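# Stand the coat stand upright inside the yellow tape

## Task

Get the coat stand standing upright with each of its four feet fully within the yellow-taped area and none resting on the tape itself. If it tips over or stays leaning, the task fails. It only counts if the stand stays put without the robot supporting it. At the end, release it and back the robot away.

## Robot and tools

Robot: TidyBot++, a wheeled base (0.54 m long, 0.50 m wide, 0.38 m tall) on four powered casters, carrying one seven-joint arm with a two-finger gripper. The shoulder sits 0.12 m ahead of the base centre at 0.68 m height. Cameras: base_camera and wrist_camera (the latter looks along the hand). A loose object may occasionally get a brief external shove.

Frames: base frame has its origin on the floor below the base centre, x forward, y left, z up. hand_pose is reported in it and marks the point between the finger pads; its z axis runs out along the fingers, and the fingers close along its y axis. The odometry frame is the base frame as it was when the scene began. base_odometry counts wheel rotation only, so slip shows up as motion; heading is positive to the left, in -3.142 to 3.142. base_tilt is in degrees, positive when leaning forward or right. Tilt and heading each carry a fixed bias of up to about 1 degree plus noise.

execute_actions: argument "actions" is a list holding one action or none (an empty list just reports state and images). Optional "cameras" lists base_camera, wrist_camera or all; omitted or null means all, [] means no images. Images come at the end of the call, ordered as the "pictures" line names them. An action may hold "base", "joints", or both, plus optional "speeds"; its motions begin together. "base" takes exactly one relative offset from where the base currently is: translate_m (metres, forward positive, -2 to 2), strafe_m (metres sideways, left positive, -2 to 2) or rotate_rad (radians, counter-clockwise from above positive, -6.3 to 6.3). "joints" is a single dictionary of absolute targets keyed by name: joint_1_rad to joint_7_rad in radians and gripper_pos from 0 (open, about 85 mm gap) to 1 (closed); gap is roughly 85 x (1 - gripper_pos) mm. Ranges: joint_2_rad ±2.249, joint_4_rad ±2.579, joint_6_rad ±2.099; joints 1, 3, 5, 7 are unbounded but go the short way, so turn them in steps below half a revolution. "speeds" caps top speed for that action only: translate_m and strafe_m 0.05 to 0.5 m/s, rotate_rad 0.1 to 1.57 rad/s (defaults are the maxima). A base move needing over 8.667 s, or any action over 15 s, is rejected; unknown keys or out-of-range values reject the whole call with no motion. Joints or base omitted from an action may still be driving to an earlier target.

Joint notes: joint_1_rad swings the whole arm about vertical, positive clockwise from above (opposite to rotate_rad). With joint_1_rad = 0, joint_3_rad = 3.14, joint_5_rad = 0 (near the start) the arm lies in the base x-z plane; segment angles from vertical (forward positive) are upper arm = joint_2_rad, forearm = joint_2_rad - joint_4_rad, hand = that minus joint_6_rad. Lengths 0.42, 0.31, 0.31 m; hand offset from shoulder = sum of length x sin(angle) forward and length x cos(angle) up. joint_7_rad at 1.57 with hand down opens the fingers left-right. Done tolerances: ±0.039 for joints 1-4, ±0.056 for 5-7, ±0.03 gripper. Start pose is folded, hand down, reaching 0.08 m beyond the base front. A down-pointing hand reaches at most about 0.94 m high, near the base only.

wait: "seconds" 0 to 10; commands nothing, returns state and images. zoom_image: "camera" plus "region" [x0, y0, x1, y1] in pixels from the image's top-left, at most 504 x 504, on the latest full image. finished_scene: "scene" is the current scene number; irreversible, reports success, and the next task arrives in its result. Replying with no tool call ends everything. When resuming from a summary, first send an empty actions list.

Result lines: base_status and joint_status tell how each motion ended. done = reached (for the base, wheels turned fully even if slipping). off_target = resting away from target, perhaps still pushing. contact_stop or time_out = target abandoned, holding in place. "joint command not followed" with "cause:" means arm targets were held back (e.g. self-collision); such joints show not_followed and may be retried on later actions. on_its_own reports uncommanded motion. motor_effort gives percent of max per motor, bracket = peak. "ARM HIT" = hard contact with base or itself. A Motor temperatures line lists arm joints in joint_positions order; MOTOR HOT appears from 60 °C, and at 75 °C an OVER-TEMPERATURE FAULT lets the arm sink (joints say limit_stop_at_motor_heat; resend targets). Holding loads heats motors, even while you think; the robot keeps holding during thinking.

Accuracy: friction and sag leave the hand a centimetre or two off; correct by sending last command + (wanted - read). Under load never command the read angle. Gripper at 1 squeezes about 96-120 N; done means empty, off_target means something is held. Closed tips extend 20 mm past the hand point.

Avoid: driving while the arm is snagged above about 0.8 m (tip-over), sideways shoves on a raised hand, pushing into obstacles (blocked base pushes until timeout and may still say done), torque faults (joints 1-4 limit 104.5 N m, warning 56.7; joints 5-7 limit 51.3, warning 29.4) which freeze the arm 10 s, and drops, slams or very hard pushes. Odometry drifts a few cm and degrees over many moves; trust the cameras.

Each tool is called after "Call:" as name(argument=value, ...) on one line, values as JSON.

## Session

Call:
execute_actions(actions=[{"joints":{"joint_6_rad":0.25}}])

Scene clock: 1.37 s.
Motor temperatures (°C, as the motors report them): [30 31 29 28 33 34 31]
base_odometry: x=+0.000 y=+0.000 heading=+0.000 (m, m, rad; odometry frame)
base_tilt: forward=+0.4 right=+0.5 (deg)
base_status: not commanded
joint_positions: joint_1_rad=-0.034 joint_2_rad=-0.375 joint_3_rad=+3.159 joint_4_rad=-2.568 joint_5_rad=-0.033 joint_6_rad=+0.252 joint_7_rad=+1.546 gripper_pos=+0.000
joint_status: all done
motor_effort: joint_1_rad=-2(1) joint_2_rad=-7(6) joint_3_rad=+1(1) joint_4_rad=+18(18) joint_5_rad=+0(1) joint_6_rad=+7(8) joint_7_rad=+0(0) (%)
hand_pose: x=+0.5106 y=+0.0052 z=+0.7776 quat_wxyz=(-0.020, +0.825, -0.020, +0.565) (m; base frame)
pictures: base_camera, wrist_camera
Images, in order (width x height): base_camera 644x364, wrist_camera 644x476.

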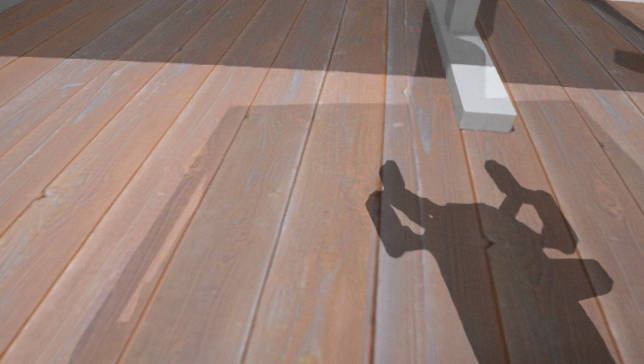

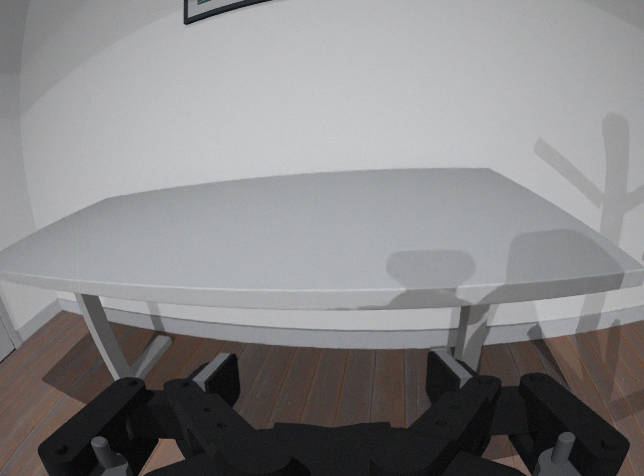

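Call:
execute_actions(actions=[{"base":{"rotate_rad":-0.9}}])

Scene clock: 6.20 s.
Motor temperatures (°C, as the motors report them): [30 31 29 28 33 34 31]
base_odometry: x=+0.000 y=+0.000 heading=-0.900 (m, m, rad; odometry frame)
base_tilt: forward=+0.3 right=+0.5 (deg)
base_status: done
joint_positions: joint_1_rad=-0.034 joint_2_rad=-0.375 joint_3_rad=+3.159 joint_4_rad=-2.568 joint_5_rad=-0.033 joint_6_rad=+0.252 joint_7_rad=+1.546 gripper_pos=+0.000
joint_status: not commanded
motor_effort: joint_1_rad=-1(0) joint_2_rad=-7(8) joint_3_rad=+1(2) joint_4_rad=+18(18) joint_5_rad=+1(0) joint_6_rad=+7(8) joint_7_rad=+0(0) (%)
hand_pose: x=+0.5106 y=+0.0049 z=+0.7776 quat_wxyz=(-0.020, +0.825, -0.020, +0.565) (m; base frame)
pictures: base_camera, wrist_camera
Images, in order (width x height): base_camera 644x364, wrist_camera 644x476.

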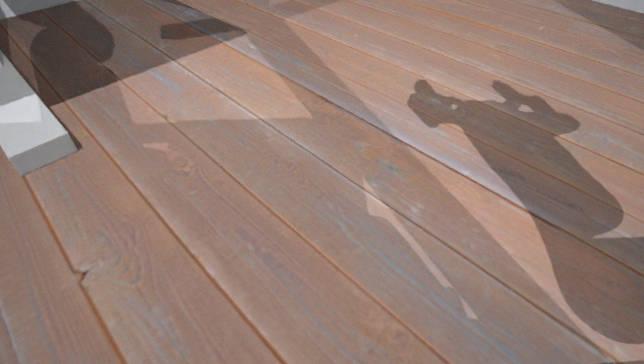

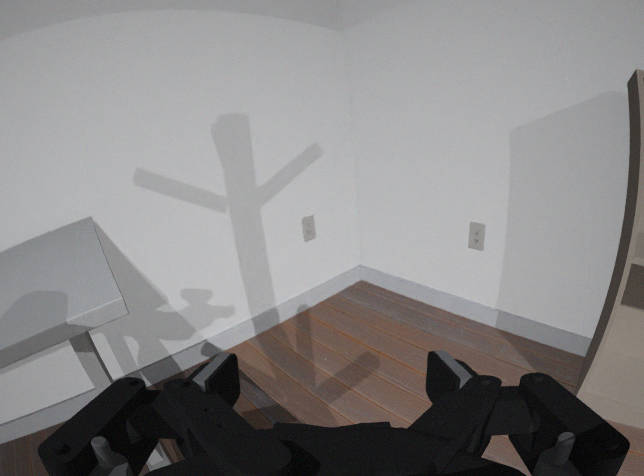

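Call:
execute_actions(actions=[{"base":{"rotate_rad":-1.3}}])

Scene clock: 10.77 s.
Motor temperatures (°C, as the motors report them): [30 31 29 28 33 34 31]
base_odometry: x=+0.000 y=+0.000 heading=-2.200 (m, m, rad; odometry frame)
base_tilt: forward=+0.3 right=+0.5 (deg)
base_status: done
joint_positions: joint_1_rad=-0.034 joint_2_rad=-0.375 joint_3_rad=+3.160 joint_4_rad=-2.568 joint_5_rad=-0.033 joint_6_rad=+0.252 joint_7_rad=+1.546 gripper_pos=+0.000
joint_status: not commanded
motor_effort: joint_1_rad=-1(1) joint_2_rad=-6(7) joint_3_rad=+1(2) joint_4_rad=+18(18) joint_5_rad=+0(0) joint_6_rad=+8(7) joint_7_rad=+0(0) (%)
hand_pose: x=+0.5106 y=+0.0048 z=+0.7776 quat_wxyz=(-0.020, +0.825, -0.020, +0.565) (m; base frame)
pictures: base_camera, wrist_camera
Images, in order (width x height): base_camera 644x364, wrist_camera 644x476.

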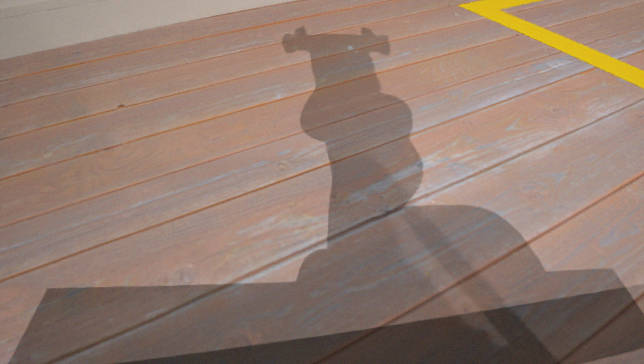

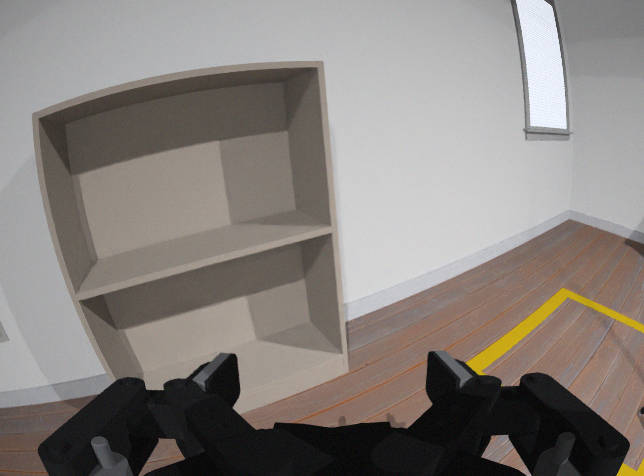

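Call:
execute_actions(actions=[{"base":{"rotate_rad":-0.8}}])

Scene clock: 15.53 s.
Motor temperatures (°C, as the motors report them): [30 31 29 28 33 34 31]
base_odometry: x=+0.000 y=+0.000 heading=-2.999 (m, m, rad; odometry frame)
base_tilt: forward=+0.3 right=+0.4 (deg)
base_status: done
joint_positions: joint_1_rad=-0.034 joint_2_rad=-0.375 joint_3_rad=+3.160 joint_4_rad=-2.568 joint_5_rad=-0.033 joint_6_rad=+0.252 joint_7_rad=+1.546 gripper_pos=+0.000
joint_status: not commanded
motor_effort: joint_1_rad=-1(0) joint_2_rad=-6(7) joint_3_rad=+0(2) joint_4_rad=+18(18) joint_5_rad=+0(0) joint_6_rad=+8(8) joint_7_rad=+0(0) (%)
hand_pose: x=+0.5106 y=+0.0048 z=+0.7776 quat_wxyz=(-0.020, +0.825, -0.021, +0.565) (m; base frame)
pictures: base_camera, wrist_camera
Images, in order (width x height): base_camera 644x364, wrist_camera 644x476.

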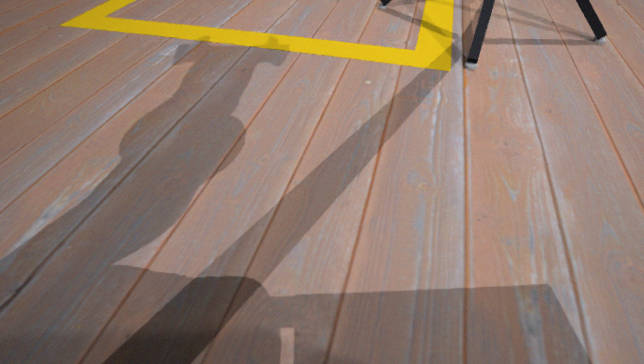

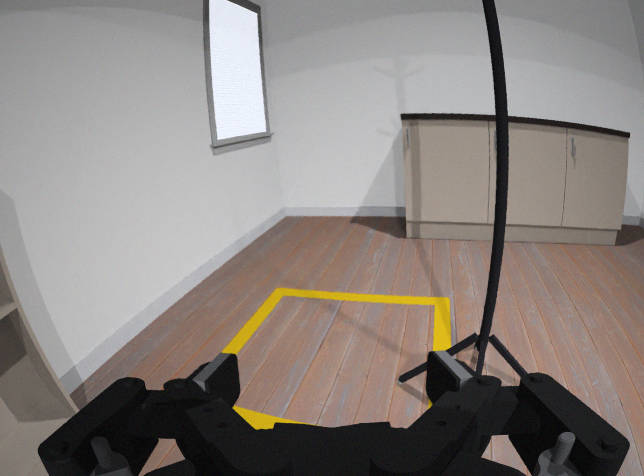

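Call:
execute_actions(actions=[{"base":{"strafe_m":-0.41},"joints":{"joint_1_rad":0,"joint_2_rad":-0.1,"joint_3_rad":3.14,"joint_4_rad":-2.3,"joint_5_rad":0,"joint_6_rad":0.63,"joint_7_rad":1.57}}])

Call:
execute_actions(actions=[{"base":{"translate_m":0.3}}])

Scene clock: 27.17 s.
Motor temperatures (°C, as the motors report them): [30 31 29 28 33 34 31]
base_odometry: x=-0.058 y=+0.406 heading=-3.000 (m, m, rad; odometry frame)
base_tilt: forward=+0.3 right=+0.5 (deg)
base_status: done
joint_positions: joint_1_rad=-0.017 joint_2_rad=-0.121 joint_3_rad=+3.149 joint_4_rad=-2.310 joint_5_rad=-0.023 joint_6_rad=+0.614 joint_7_rad=+1.546 gripper_pos=+0.000
joint_status: all done
motor_effort: joint_1_rad=+0(1) joint_2_rad=-17(18) joint_3_rad=+1(3) joint_4_rad=+19(20) joint_5_rad=+1(0) joint_6_rad=+8(9) joint_7_rad=+0(0) (%)
hand_pose: x=+0.6358 y=+0.0024 z=+0.9157 quat_wxyz=(-0.015, +0.709, -0.017, +0.705) (m; base frame)
pictures: base_camera, wrist_camera
Images, in order (width x height): base_camera 644x364, wrist_camera 644x476.

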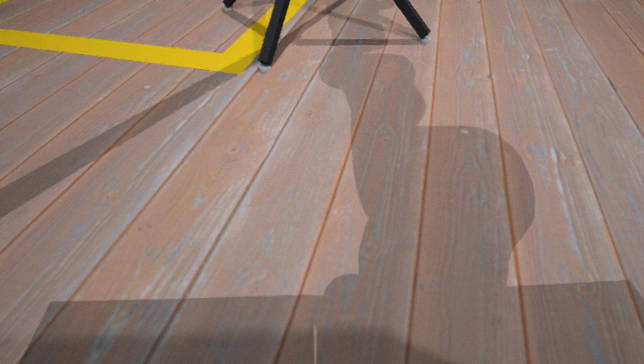

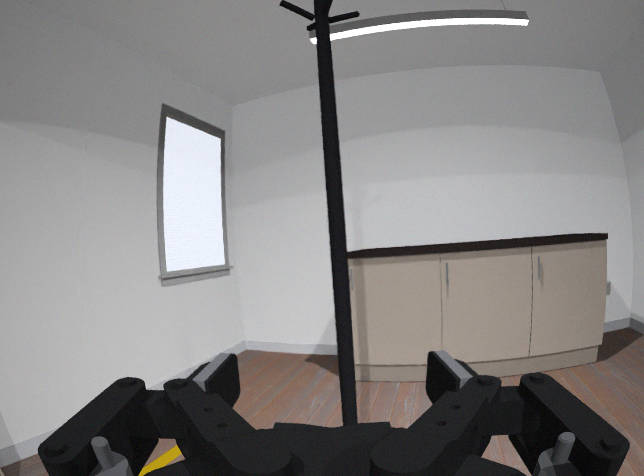

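Scene clock: 29.07 s.
Motor temperatures (°C, as the motors report them): [30 31 29 28 33 34 31]
base_odometry: x=-0.355 y=+0.364 heading=-3.000 (m, m, rad; odometry frame)
base_tilt: forward=+0.3 right=+0.5 (deg)
base_status: done
joint_positions: joint_1_rad=-0.017 joint_2_rad=-0.112 joint_3_rad=+3.149 joint_4_rad=-2.308 joint_5_rad=-0.023 joint_6_rad=+0.614 joint_7_rad=+1.546 gripper_pos=+0.000
joint_status: not commanded
motor_effort: joint_1_rad=-1(0) joint_2_rad=-17(19) joint_3_rad=+0(1) joint_4_rad=+19(19) joint_5_rad=+1(0) joint_6_rad=+8(8) joint_7_rad=+0(0) (%)
hand_pose: x=+0.6382 y=+0.0024 z=+0.9122 quat_wxyz=(-0.014, +0.711, -0.017, +0.703) (m; base frame)
pictures: base_camera, wrist_camera
Images, in order (width x height): base_camera 644x364, wrist_camera 644x476.

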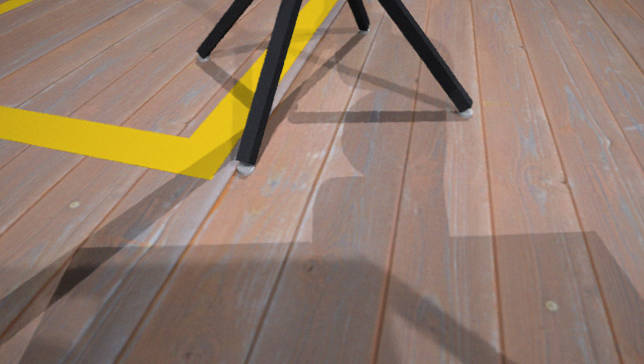

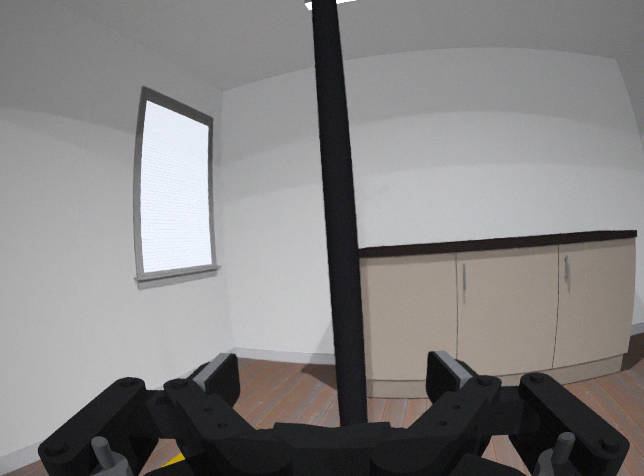

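Call:
execute_actions(actions=[{"base":{"strafe_m":-0.02},"joints":{"joint_3_rad":3.125,"joint_5_rad":0.03}}], cameras=[])

Call:
execute_actions(actions=[{"base":{"translate_m":0.18},"speeds":{"translate_m":0.2}}])

Scene clock: 42.60 s.
Motor temperatures (°C, as the motors report them): [30 31 29 28 33 34 31]
base_odometry: x=-0.358 y=+0.384 heading=-3.000 (m, m, rad; odometry frame)
base_tilt: forward=+0.3 right=+0.5 (deg)
base_status: done
joint_positions: joint_1_rad=-0.016 joint_2_rad=-0.112 joint_3_rad=+3.131 joint_4_rad=-2.308 joint_5_rad=+0.011 joint_6_rad=+0.614 joint_7_rad=+1.546 gripper_pos=+0.000
joint_status: all done
motor_effort: joint_1_rad=-1(1) joint_2_rad=-17(18) joint_3_rad=+1(1) joint_4_rad=+18(19) joint_5_rad=+0(1) joint_6_rad=+8(9) joint_7_rad=+0(0) (%)
hand_pose: x=+0.6377 y=+0.0176 z=+0.9122 quat_wxyz=(-0.017, +0.711, +0.007, +0.703) (m; base frame)
pictures: none
No camera images: the call's "cameras" was empty. Leave "cameras" out to get every camera's image.

Scene clock: 44.27 s.
Motor temperatures (°C, as the motors report them): [30 31 29 28 33 34 31]
base_odometry: x=-0.536 y=+0.358 heading=-3.000 (m, m, rad; odometry frame)
base_tilt: forward=+0.3 right=+0.5 (deg)
base_status: done
joint_positions: joint_1_rad=-0.016 joint_2_rad=-0.111 joint_3_rad=+3.131 joint_4_rad=-2.308 joint_5_rad=+0.011 joint_6_rad=+0.614 joint_7_rad=+1.546 gripper_pos=+0.000
joint_status: not commanded
motor_effort: joint_1_rad=-1(0) joint_2_rad=-17(20) joint_3_rad=+1(1) joint_4_rad=+18(19) joint_5_rad=+0(0) joint_6_rad=+8(9) joint_7_rad=+0(0) (%)
hand_pose: x=+0.6379 y=+0.0176 z=+0.9121 quat_wxyz=(-0.017, +0.711, +0.007, +0.703) (m; base frame)
pictures: base_camera, wrist_camera
Images, in order (width x height): base_camera 644x364, wrist_camera 644x476.

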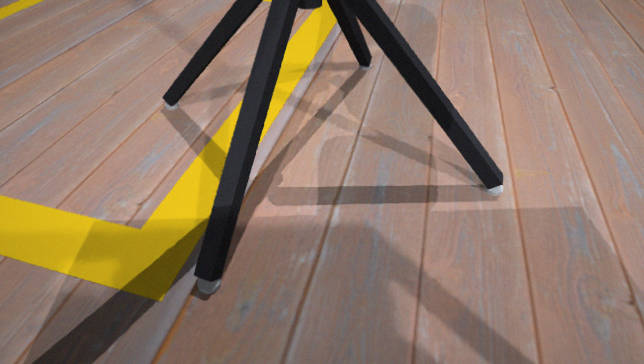

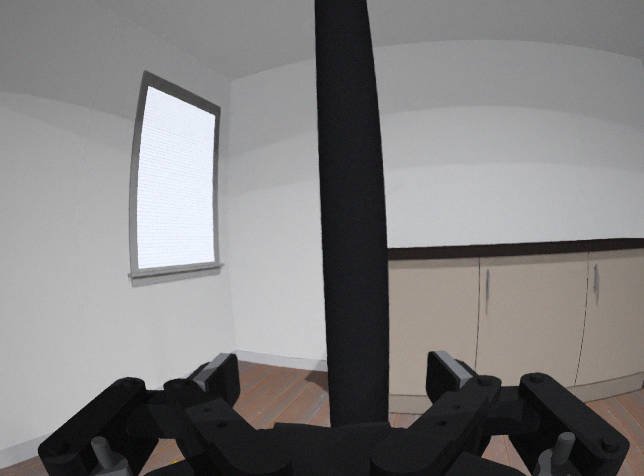

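Offset ~1.5 cm right.

Call:
execute_actions(actions=[{"base":{"strafe_m":-0.016}}], cameras=[])

Call:
execute_actions(actions=[{"base":{"translate_m":0.052},"speeds":{"translate_m":0.1}}])

Call:
execute_actions(actions=[{"joints":{"gripper_pos":1}}], cameras=["wrist_camera"])

Scene clock: 49.80 s.
Motor temperatures (°C, as the motors report them): [30 31 29 29 33 34 31]
base_odometry: x=-0.539 y=+0.374 heading=-3.000 (m, m, rad; odometry frame)
base_tilt: forward=+0.4 right=+0.5 (deg)
base_status: done
joint_positions: joint_1_rad=-0.014 joint_2_rad=-0.111 joint_3_rad=+3.130 joint_4_rad=-2.308 joint_5_rad=+0.011 joint_6_rad=+0.614 joint_7_rad=+1.546 gripper_pos=+0.000
joint_status: not commanded
motor_effort: joint_1_rad=-1(1) joint_2_rad=-17(18) joint_3_rad=+0(2) joint_4_rad=+18(18) joint_5_rad=+0(1) joint_6_rad=+8(9) joint_7_rad=+0(0) (%)
hand_pose: x=+0.6379 y=+0.0171 z=+0.9121 quat_wxyz=(-0.016, +0.711, +0.006, +0.703) (m; base frame)
pictures: none
No camera images: the call's "cameras" was empty. Leave "cameras" out to get every camera's image.

Scene clock: 50.87 s.
Motor temperatures (°C, as the motors report them): [30 31 29 29 33 34 31]
base_odometry: x=-0.591 y=+0.367 heading=-3.000 (m, m, rad; odometry frame)
base_tilt: forward=+0.3 right=+0.5 (deg)
base_status: done
joint_positions: joint_1_rad=-0.014 joint_2_rad=-0.110 joint_3_rad=+3.130 joint_4_rad=-2.308 joint_5_rad=+0.011 joint_6_rad=+0.615 joint_7_rad=+1.546 gripper_pos=+0.000
joint_status: not commanded
motor_effort: joint_1_rad=-1(0) joint_2_rad=-17(19) joint_3_rad=+0(1) joint_4_rad=+19(20) joint_5_rad=-1(0) joint_6_rad=+8(8) joint_7_rad=+0(1) (%)
hand_pose: x=+0.6381 y=+0.0171 z=+0.9119 quat_wxyz=(-0.016, +0.711, +0.006, +0.703) (m; base frame)
pictures: base_camera, wrist_camera
Images, in order (width x height): base_camera 644x364, wrist_camera 644x476.

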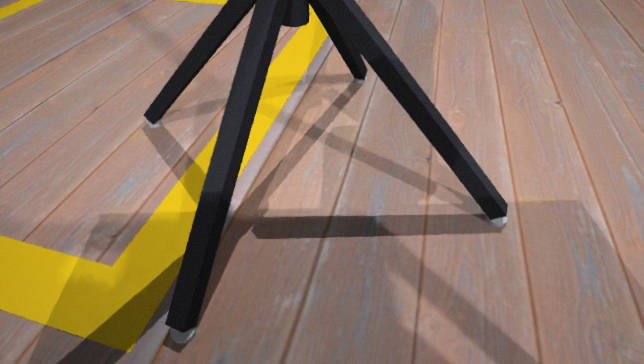

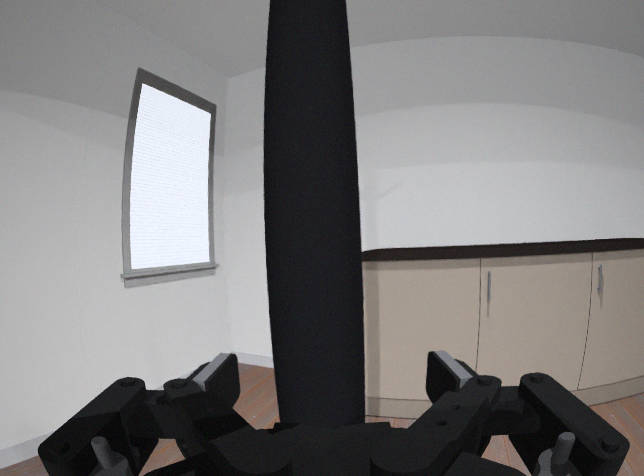

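Scene clock: 51.97 s.
Motor temperatures (°C, as the motors report them): [30 31 29 29 33 34 31]
base_odometry: x=-0.590 y=+0.367 heading=-3.000 (m, m, rad; odometry frame)
base_tilt: forward=+0.3 right=+0.5 (deg)
base_status: not commanded
joint_positions: joint_1_rad=-0.013 joint_2_rad=-0.110 joint_3_rad=+3.123 joint_4_rad=-2.307 joint_5_rad=+0.019 joint_6_rad=+0.615 joint_7_rad=+1.548 gripper_pos=+0.678
joint_status: gripper_pos off_target (ended at +0.678, target +1.000)
motor_effort: joint_1_rad=-3(6) joint_2_rad=-16(20) joint_3_rad=-1(6) joint_4_rad=+19(22) joint_5_rad=+0(4) joint_6_rad=+8(9) joint_7_rad=-1(1) (%)
hand_pose: x=+0.6381 y=+0.0219 z=+0.9118 quat_wxyz=(-0.017, +0.711, +0.013, +0.703) (m; base frame)
pictures: wrist_camera
Images, in order (width x height): wrist_camera 644x476.

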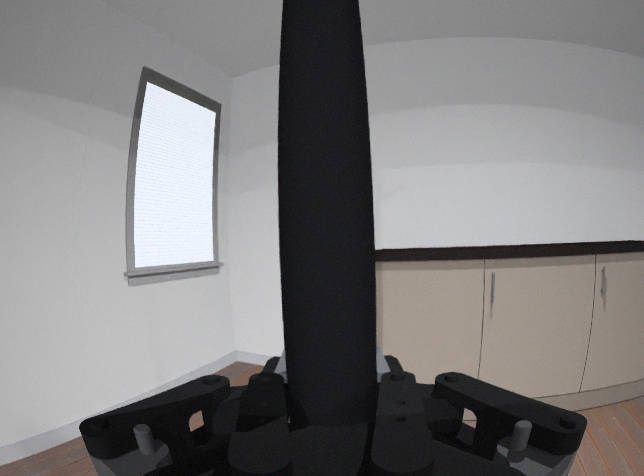

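Call:
execute_actions(actions=[{"joints":{"joint_2_rad":-0.27,"joint_4_rad":-1.95,"joint_6_rad":0.62}}])

Scene clock: 64.23 s.
Motor temperatures (°C, as the motors report them): [30 31 29 29 33 34 31]
base_odometry: x=-0.590 y=+0.367 heading=-3.000 (m, m, rad; odometry frame)
base_tilt: forward=+0.4 right=+0.5 (deg)
base_status: not commanded
joint_positions: joint_1_rad=-0.013 joint_2_rad=-0.099 joint_3_rad=+3.122 joint_4_rad=-2.104 joint_5_rad=+0.019 joint_6_rad=+0.476 joint_7_rad=+1.548 gripper_pos=+0.679
joint_status: joint_2_rad off_target (ended at -0.099, target -0.270); joint_4_rad off_target (ended at -2.104, target -1.950); joint_6_rad off_target (ended at +0.476, target +0.620)
motor_effort: joint_1_rad=+0(2) joint_2_rad=-48(51) joint_3_rad=+1(3) joint_4_rad=+47(49) joint_5_rad=+0(1) joint_6_rad=+30(32) joint_7_rad=+0(1) (%)
hand_pose: x=+0.6729 y=+0.0227 z=+0.9817 quat_wxyz=(-0.016, +0.692, +0.013, +0.722) (m; base frame)
pictures: base_camera, wrist_camera
Images, in order (width x height): base_camera 644x364, wrist_camera 644x476.

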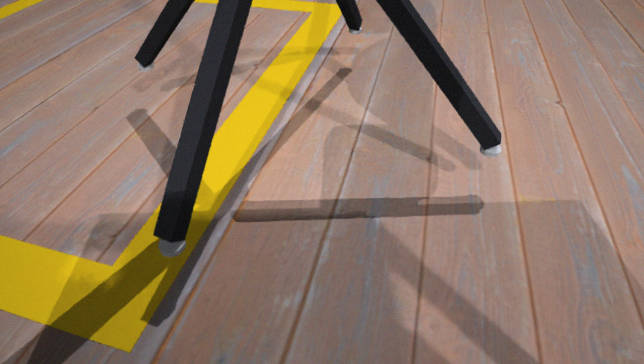

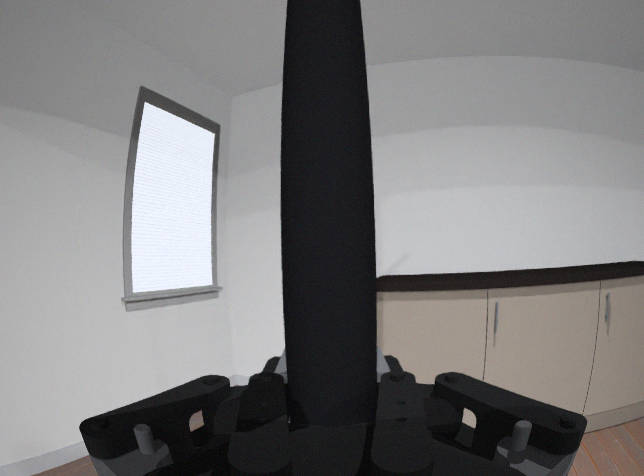

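Call:
execute_actions(actions=[{"base":{"translate_m":0.5},"speeds":{"translate_m":0.3},"joints":{"joint_6_rad":0.58}}], cameras=["wrist_camera"])

Call:
execute_actions(actions=[{"base":{"rotate_rad":0.98},"speeds":{"rotate_rad":0.45}}])

Scene clock: 71.80 s.
Motor temperatures (°C, as the motors report them): [30 31 29 29 33 34 31]
base_odometry: x=-1.086 y=+0.297 heading=-3.001 (m, m, rad; odometry frame)
base_tilt: forward=+0.4 right=+0.5 (deg)
base_status: done
joint_positions: joint_1_rad=-0.013 joint_2_rad=-0.107 joint_3_rad=+3.122 joint_4_rad=-2.104 joint_5_rad=+0.019 joint_6_rad=+0.440 joint_7_rad=+1.548 gripper_pos=+0.680
joint_status: joint_6_rad off_target (ended at +0.440, target +0.580)
motor_effort: joint_1_rad=-1(2) joint_2_rad=-47(53) joint_3_rad=+1(1) joint_4_rad=+47(50) joint_5_rad=+0(1) joint_6_rad=+30(32) joint_7_rad=+0(0) (%)
hand_pose: x=+0.6709 y=+0.0225 z=+0.9745 quat_wxyz=(-0.016, +0.702, +0.013, +0.712) (m; base frame)
pictures: wrist_camera
Images, in order (width x height): wrist_camera 644x476.

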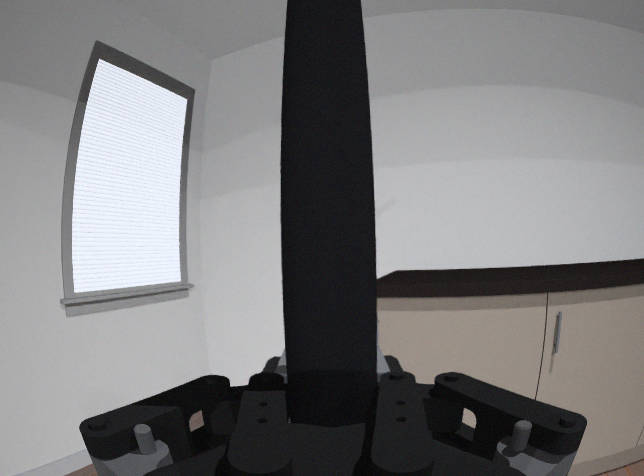

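Scene clock: 74.93 s.
Motor temperatures (°C, as the motors report them): [30 32 29 29 33 34 31]
base_odometry: x=-1.086 y=+0.297 heading=-2.020 (m, m, rad; odometry frame)
base_tilt: forward=+0.3 right=+0.5 (deg)
base_status: done
joint_positions: joint_1_rad=-0.008 joint_2_rad=-0.107 joint_3_rad=+3.122 joint_4_rad=-2.104 joint_5_rad=+0.019 joint_6_rad=+0.440 joint_7_rad=+1.553 gripper_pos=+0.680
joint_status: not commanded
motor_effort: joint_1_rad=-1(5) joint_2_rad=-48(49) joint_3_rad=+1(6) joint_4_rad=+47(48) joint_5_rad=-2(1) joint_6_rad=+31(31) joint_7_rad=+0(2) (%)
hand_pose: x=+0.6711 y=+0.0194 z=+0.9745 quat_wxyz=(-0.012, +0.702, +0.013, +0.712) (m; base frame)
pictures: base_camera, wrist_camera
Images, in order (width x height): base_camera 644x364, wrist_camera 644x476.

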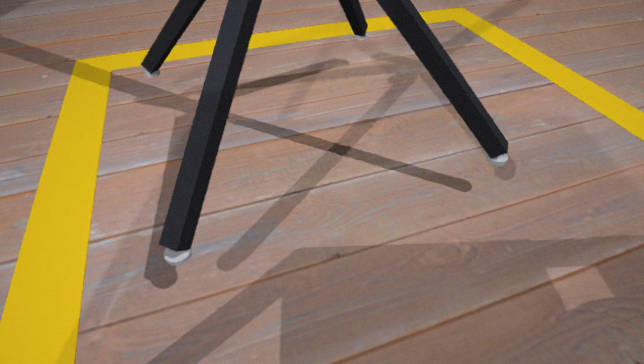

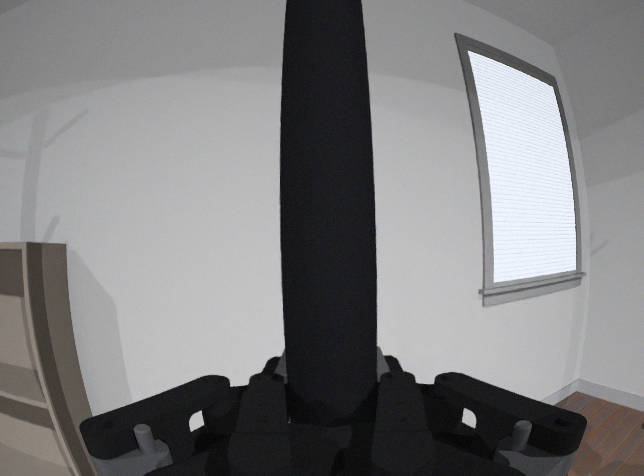

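Call:
execute_actions(actions=[{"joints":{"joint_4_rad":-2.06,"joint_6_rad":0.67}}], cameras=["base_camera"])

Scene clock: 79.57 s.
Motor temperatures (°C, as the motors report them): [30 32 29 30 33 35 31]
base_odometry: x=-1.086 y=+0.297 heading=-2.020 (m, m, rad; odometry frame)
base_tilt: forward=+0.4 right=+0.5 (deg)
base_status: not commanded
joint_positions: joint_1_rad=-0.008 joint_2_rad=-0.107 joint_3_rad=+3.122 joint_4_rad=-2.205 joint_5_rad=+0.019 joint_6_rad=+0.498 joint_7_rad=+1.553 gripper_pos=+0.681
joint_status: joint_4_rad off_target (ended at -2.205, target -2.060); joint_6_rad off_target (ended at +0.498, target +0.670)
motor_effort: joint_1_rad=-1(1) joint_2_rad=-47(49) joint_3_rad=+1(1) joint_4_rad=+46(48) joint_5_rad=+0(0) joint_6_rad=+32(32) joint_7_rad=+0(0) (%)
hand_pose: x=+0.6564 y=+0.0192 z=+0.9330 quat_wxyz=(-0.012, +0.717, +0.013, +0.697) (m; base frame)
pictures: base_camera
Images, in order (width x height): base_camera 644x364.

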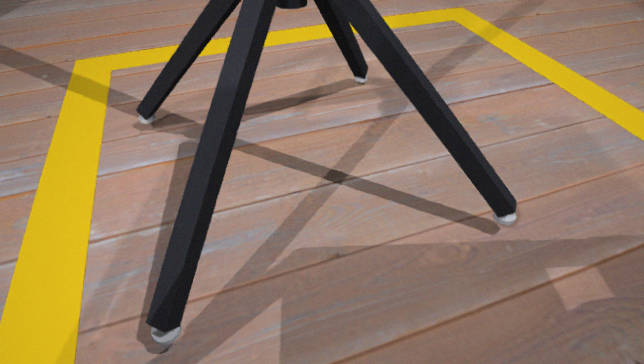

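Call:
execute_actions(actions=[{"base":{"translate_m":-0.015},"speeds":{"translate_m":0.05},"joints":{"joint_2_rad":-0.1,"joint_4_rad":-2.22,"joint_6_rad":0.51}}], cameras=["base_camera"])

Call:
execute_actions(actions=[{"joints":{"gripper_pos":0}}], cameras=["base_camera"])

Call:
execute_actions(actions=[{"base":{"translate_m":-0.5}}])

Scene clock: 85.87 s.
Motor temperatures (°C, as the motors report them): [30 32 29 30 33 35 31]
base_odometry: x=-1.079 y=+0.310 heading=-2.020 (m, m, rad; odometry frame)
base_tilt: forward=+0.3 right=+0.4 (deg)
base_status: done
joint_positions: joint_1_rad=-0.011 joint_2_rad=-0.096 joint_3_rad=+3.113 joint_4_rad=-2.232 joint_5_rad=+0.024 joint_6_rad=+0.500 joint_7_rad=+1.553 gripper_pos=+0.684
joint_status: all done
motor_effort: joint_1_rad=+0(6) joint_2_rad=-23(50) joint_3_rad=+2(6) joint_4_rad=+22(46) joint_5_rad=-2(3) joint_6_rad=+11(32) joint_7_rad=+0(1) (%)
hand_pose: x=+0.6537 y=+0.0268 z=+0.9119 quat_wxyz=(-0.016, +0.730, +0.021, +0.683) (m; base frame)
pictures: base_camera
Images, in order (width x height): base_camera 644x364.

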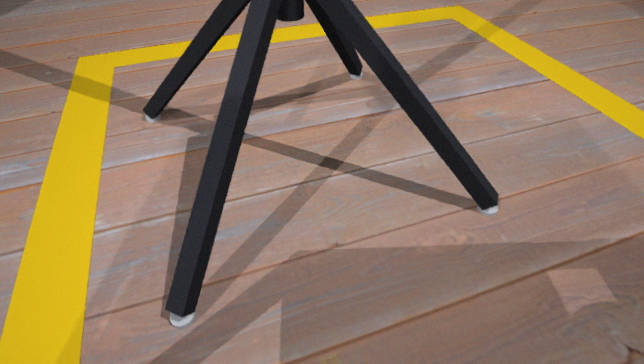

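Scene clock: 86.97 s.
Motor temperatures (°C, as the motors report them): [30 32 29 30 33 35 31]
base_odometry: x=-1.079 y=+0.310 heading=-2.020 (m, m, rad; odometry frame)
base_tilt: forward=+0.3 right=+0.5 (deg)
base_status: not commanded
joint_positions: joint_1_rad=-0.011 joint_2_rad=-0.097 joint_3_rad=+3.120 joint_4_rad=-2.226 joint_5_rad=+0.024 joint_6_rad=+0.500 joint_7_rad=+1.553 gripper_pos=+0.000
joint_status: all done
motor_effort: joint_1_rad=-1(2) joint_2_rad=-18(23) joint_3_rad=+1(3) joint_4_rad=+19(22) joint_5_rad=+0(1) joint_6_rad=+8(11) joint_7_rad=+0(0) (%)
hand_pose: x=+0.6548 y=+0.0226 z=+0.9157 quat_wxyz=(-0.013, +0.727, +0.018, +0.686) (m; base frame)
pictures: base_camera
Images, in order (width x height): base_camera 644x364.

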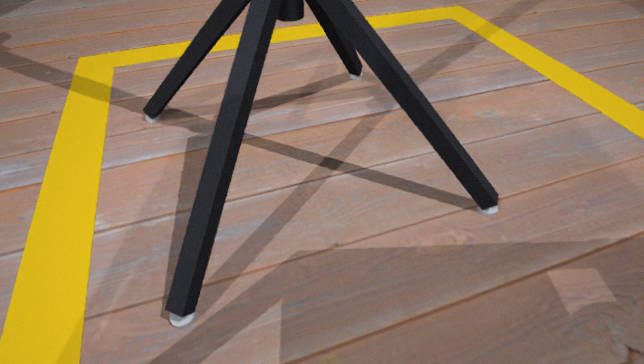

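Scene clock: 89.33 s.
Motor temperatures (°C, as the motors report them): [30 32 29 30 33 35 31]
base_odometry: x=-0.862 y=+0.761 heading=-2.020 (m, m, rad; odometry frame)
base_tilt: forward=+0.3 right=+0.4 (deg)
base_status: done
joint_positions: joint_1_rad=-0.011 joint_2_rad=-0.099 joint_3_rad=+3.120 joint_4_rad=-2.226 joint_5_rad=+0.024 joint_6_rad=+0.500 joint_7_rad=+1.553 gripper_pos=+0.000
joint_status: not commanded
motor_effort: joint_1_rad=-1(1) joint_2_rad=-18(21) joint_3_rad=+1(1) joint_4_rad=+19(20) joint_5_rad=-1(0) joint_6_rad=+8(8) joint_7_rad=+0(0) (%)
hand_pose: x=+0.6544 y=+0.0226 z=+0.9166 quat_wxyz=(-0.013, +0.727, +0.018, +0.687) (m; base frame)
pictures: base_camera, wrist_camera
Images, in order (width x height): base_camera 644x364, wrist_camera 644x476.

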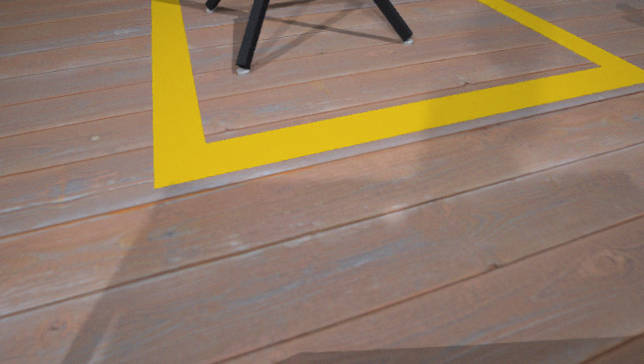

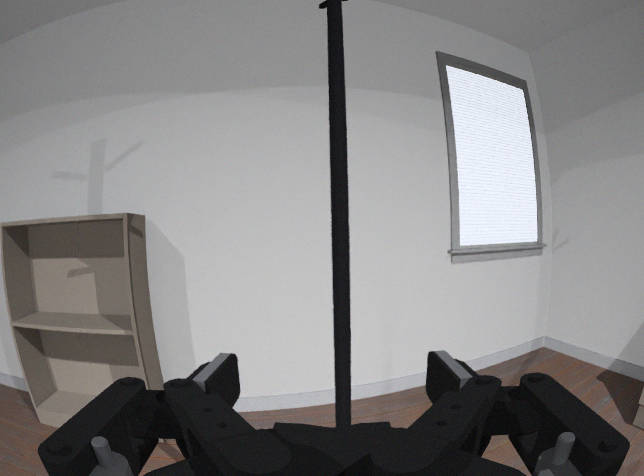

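Call:
finished_scene(scene=2)

The scene is finished: the task was done.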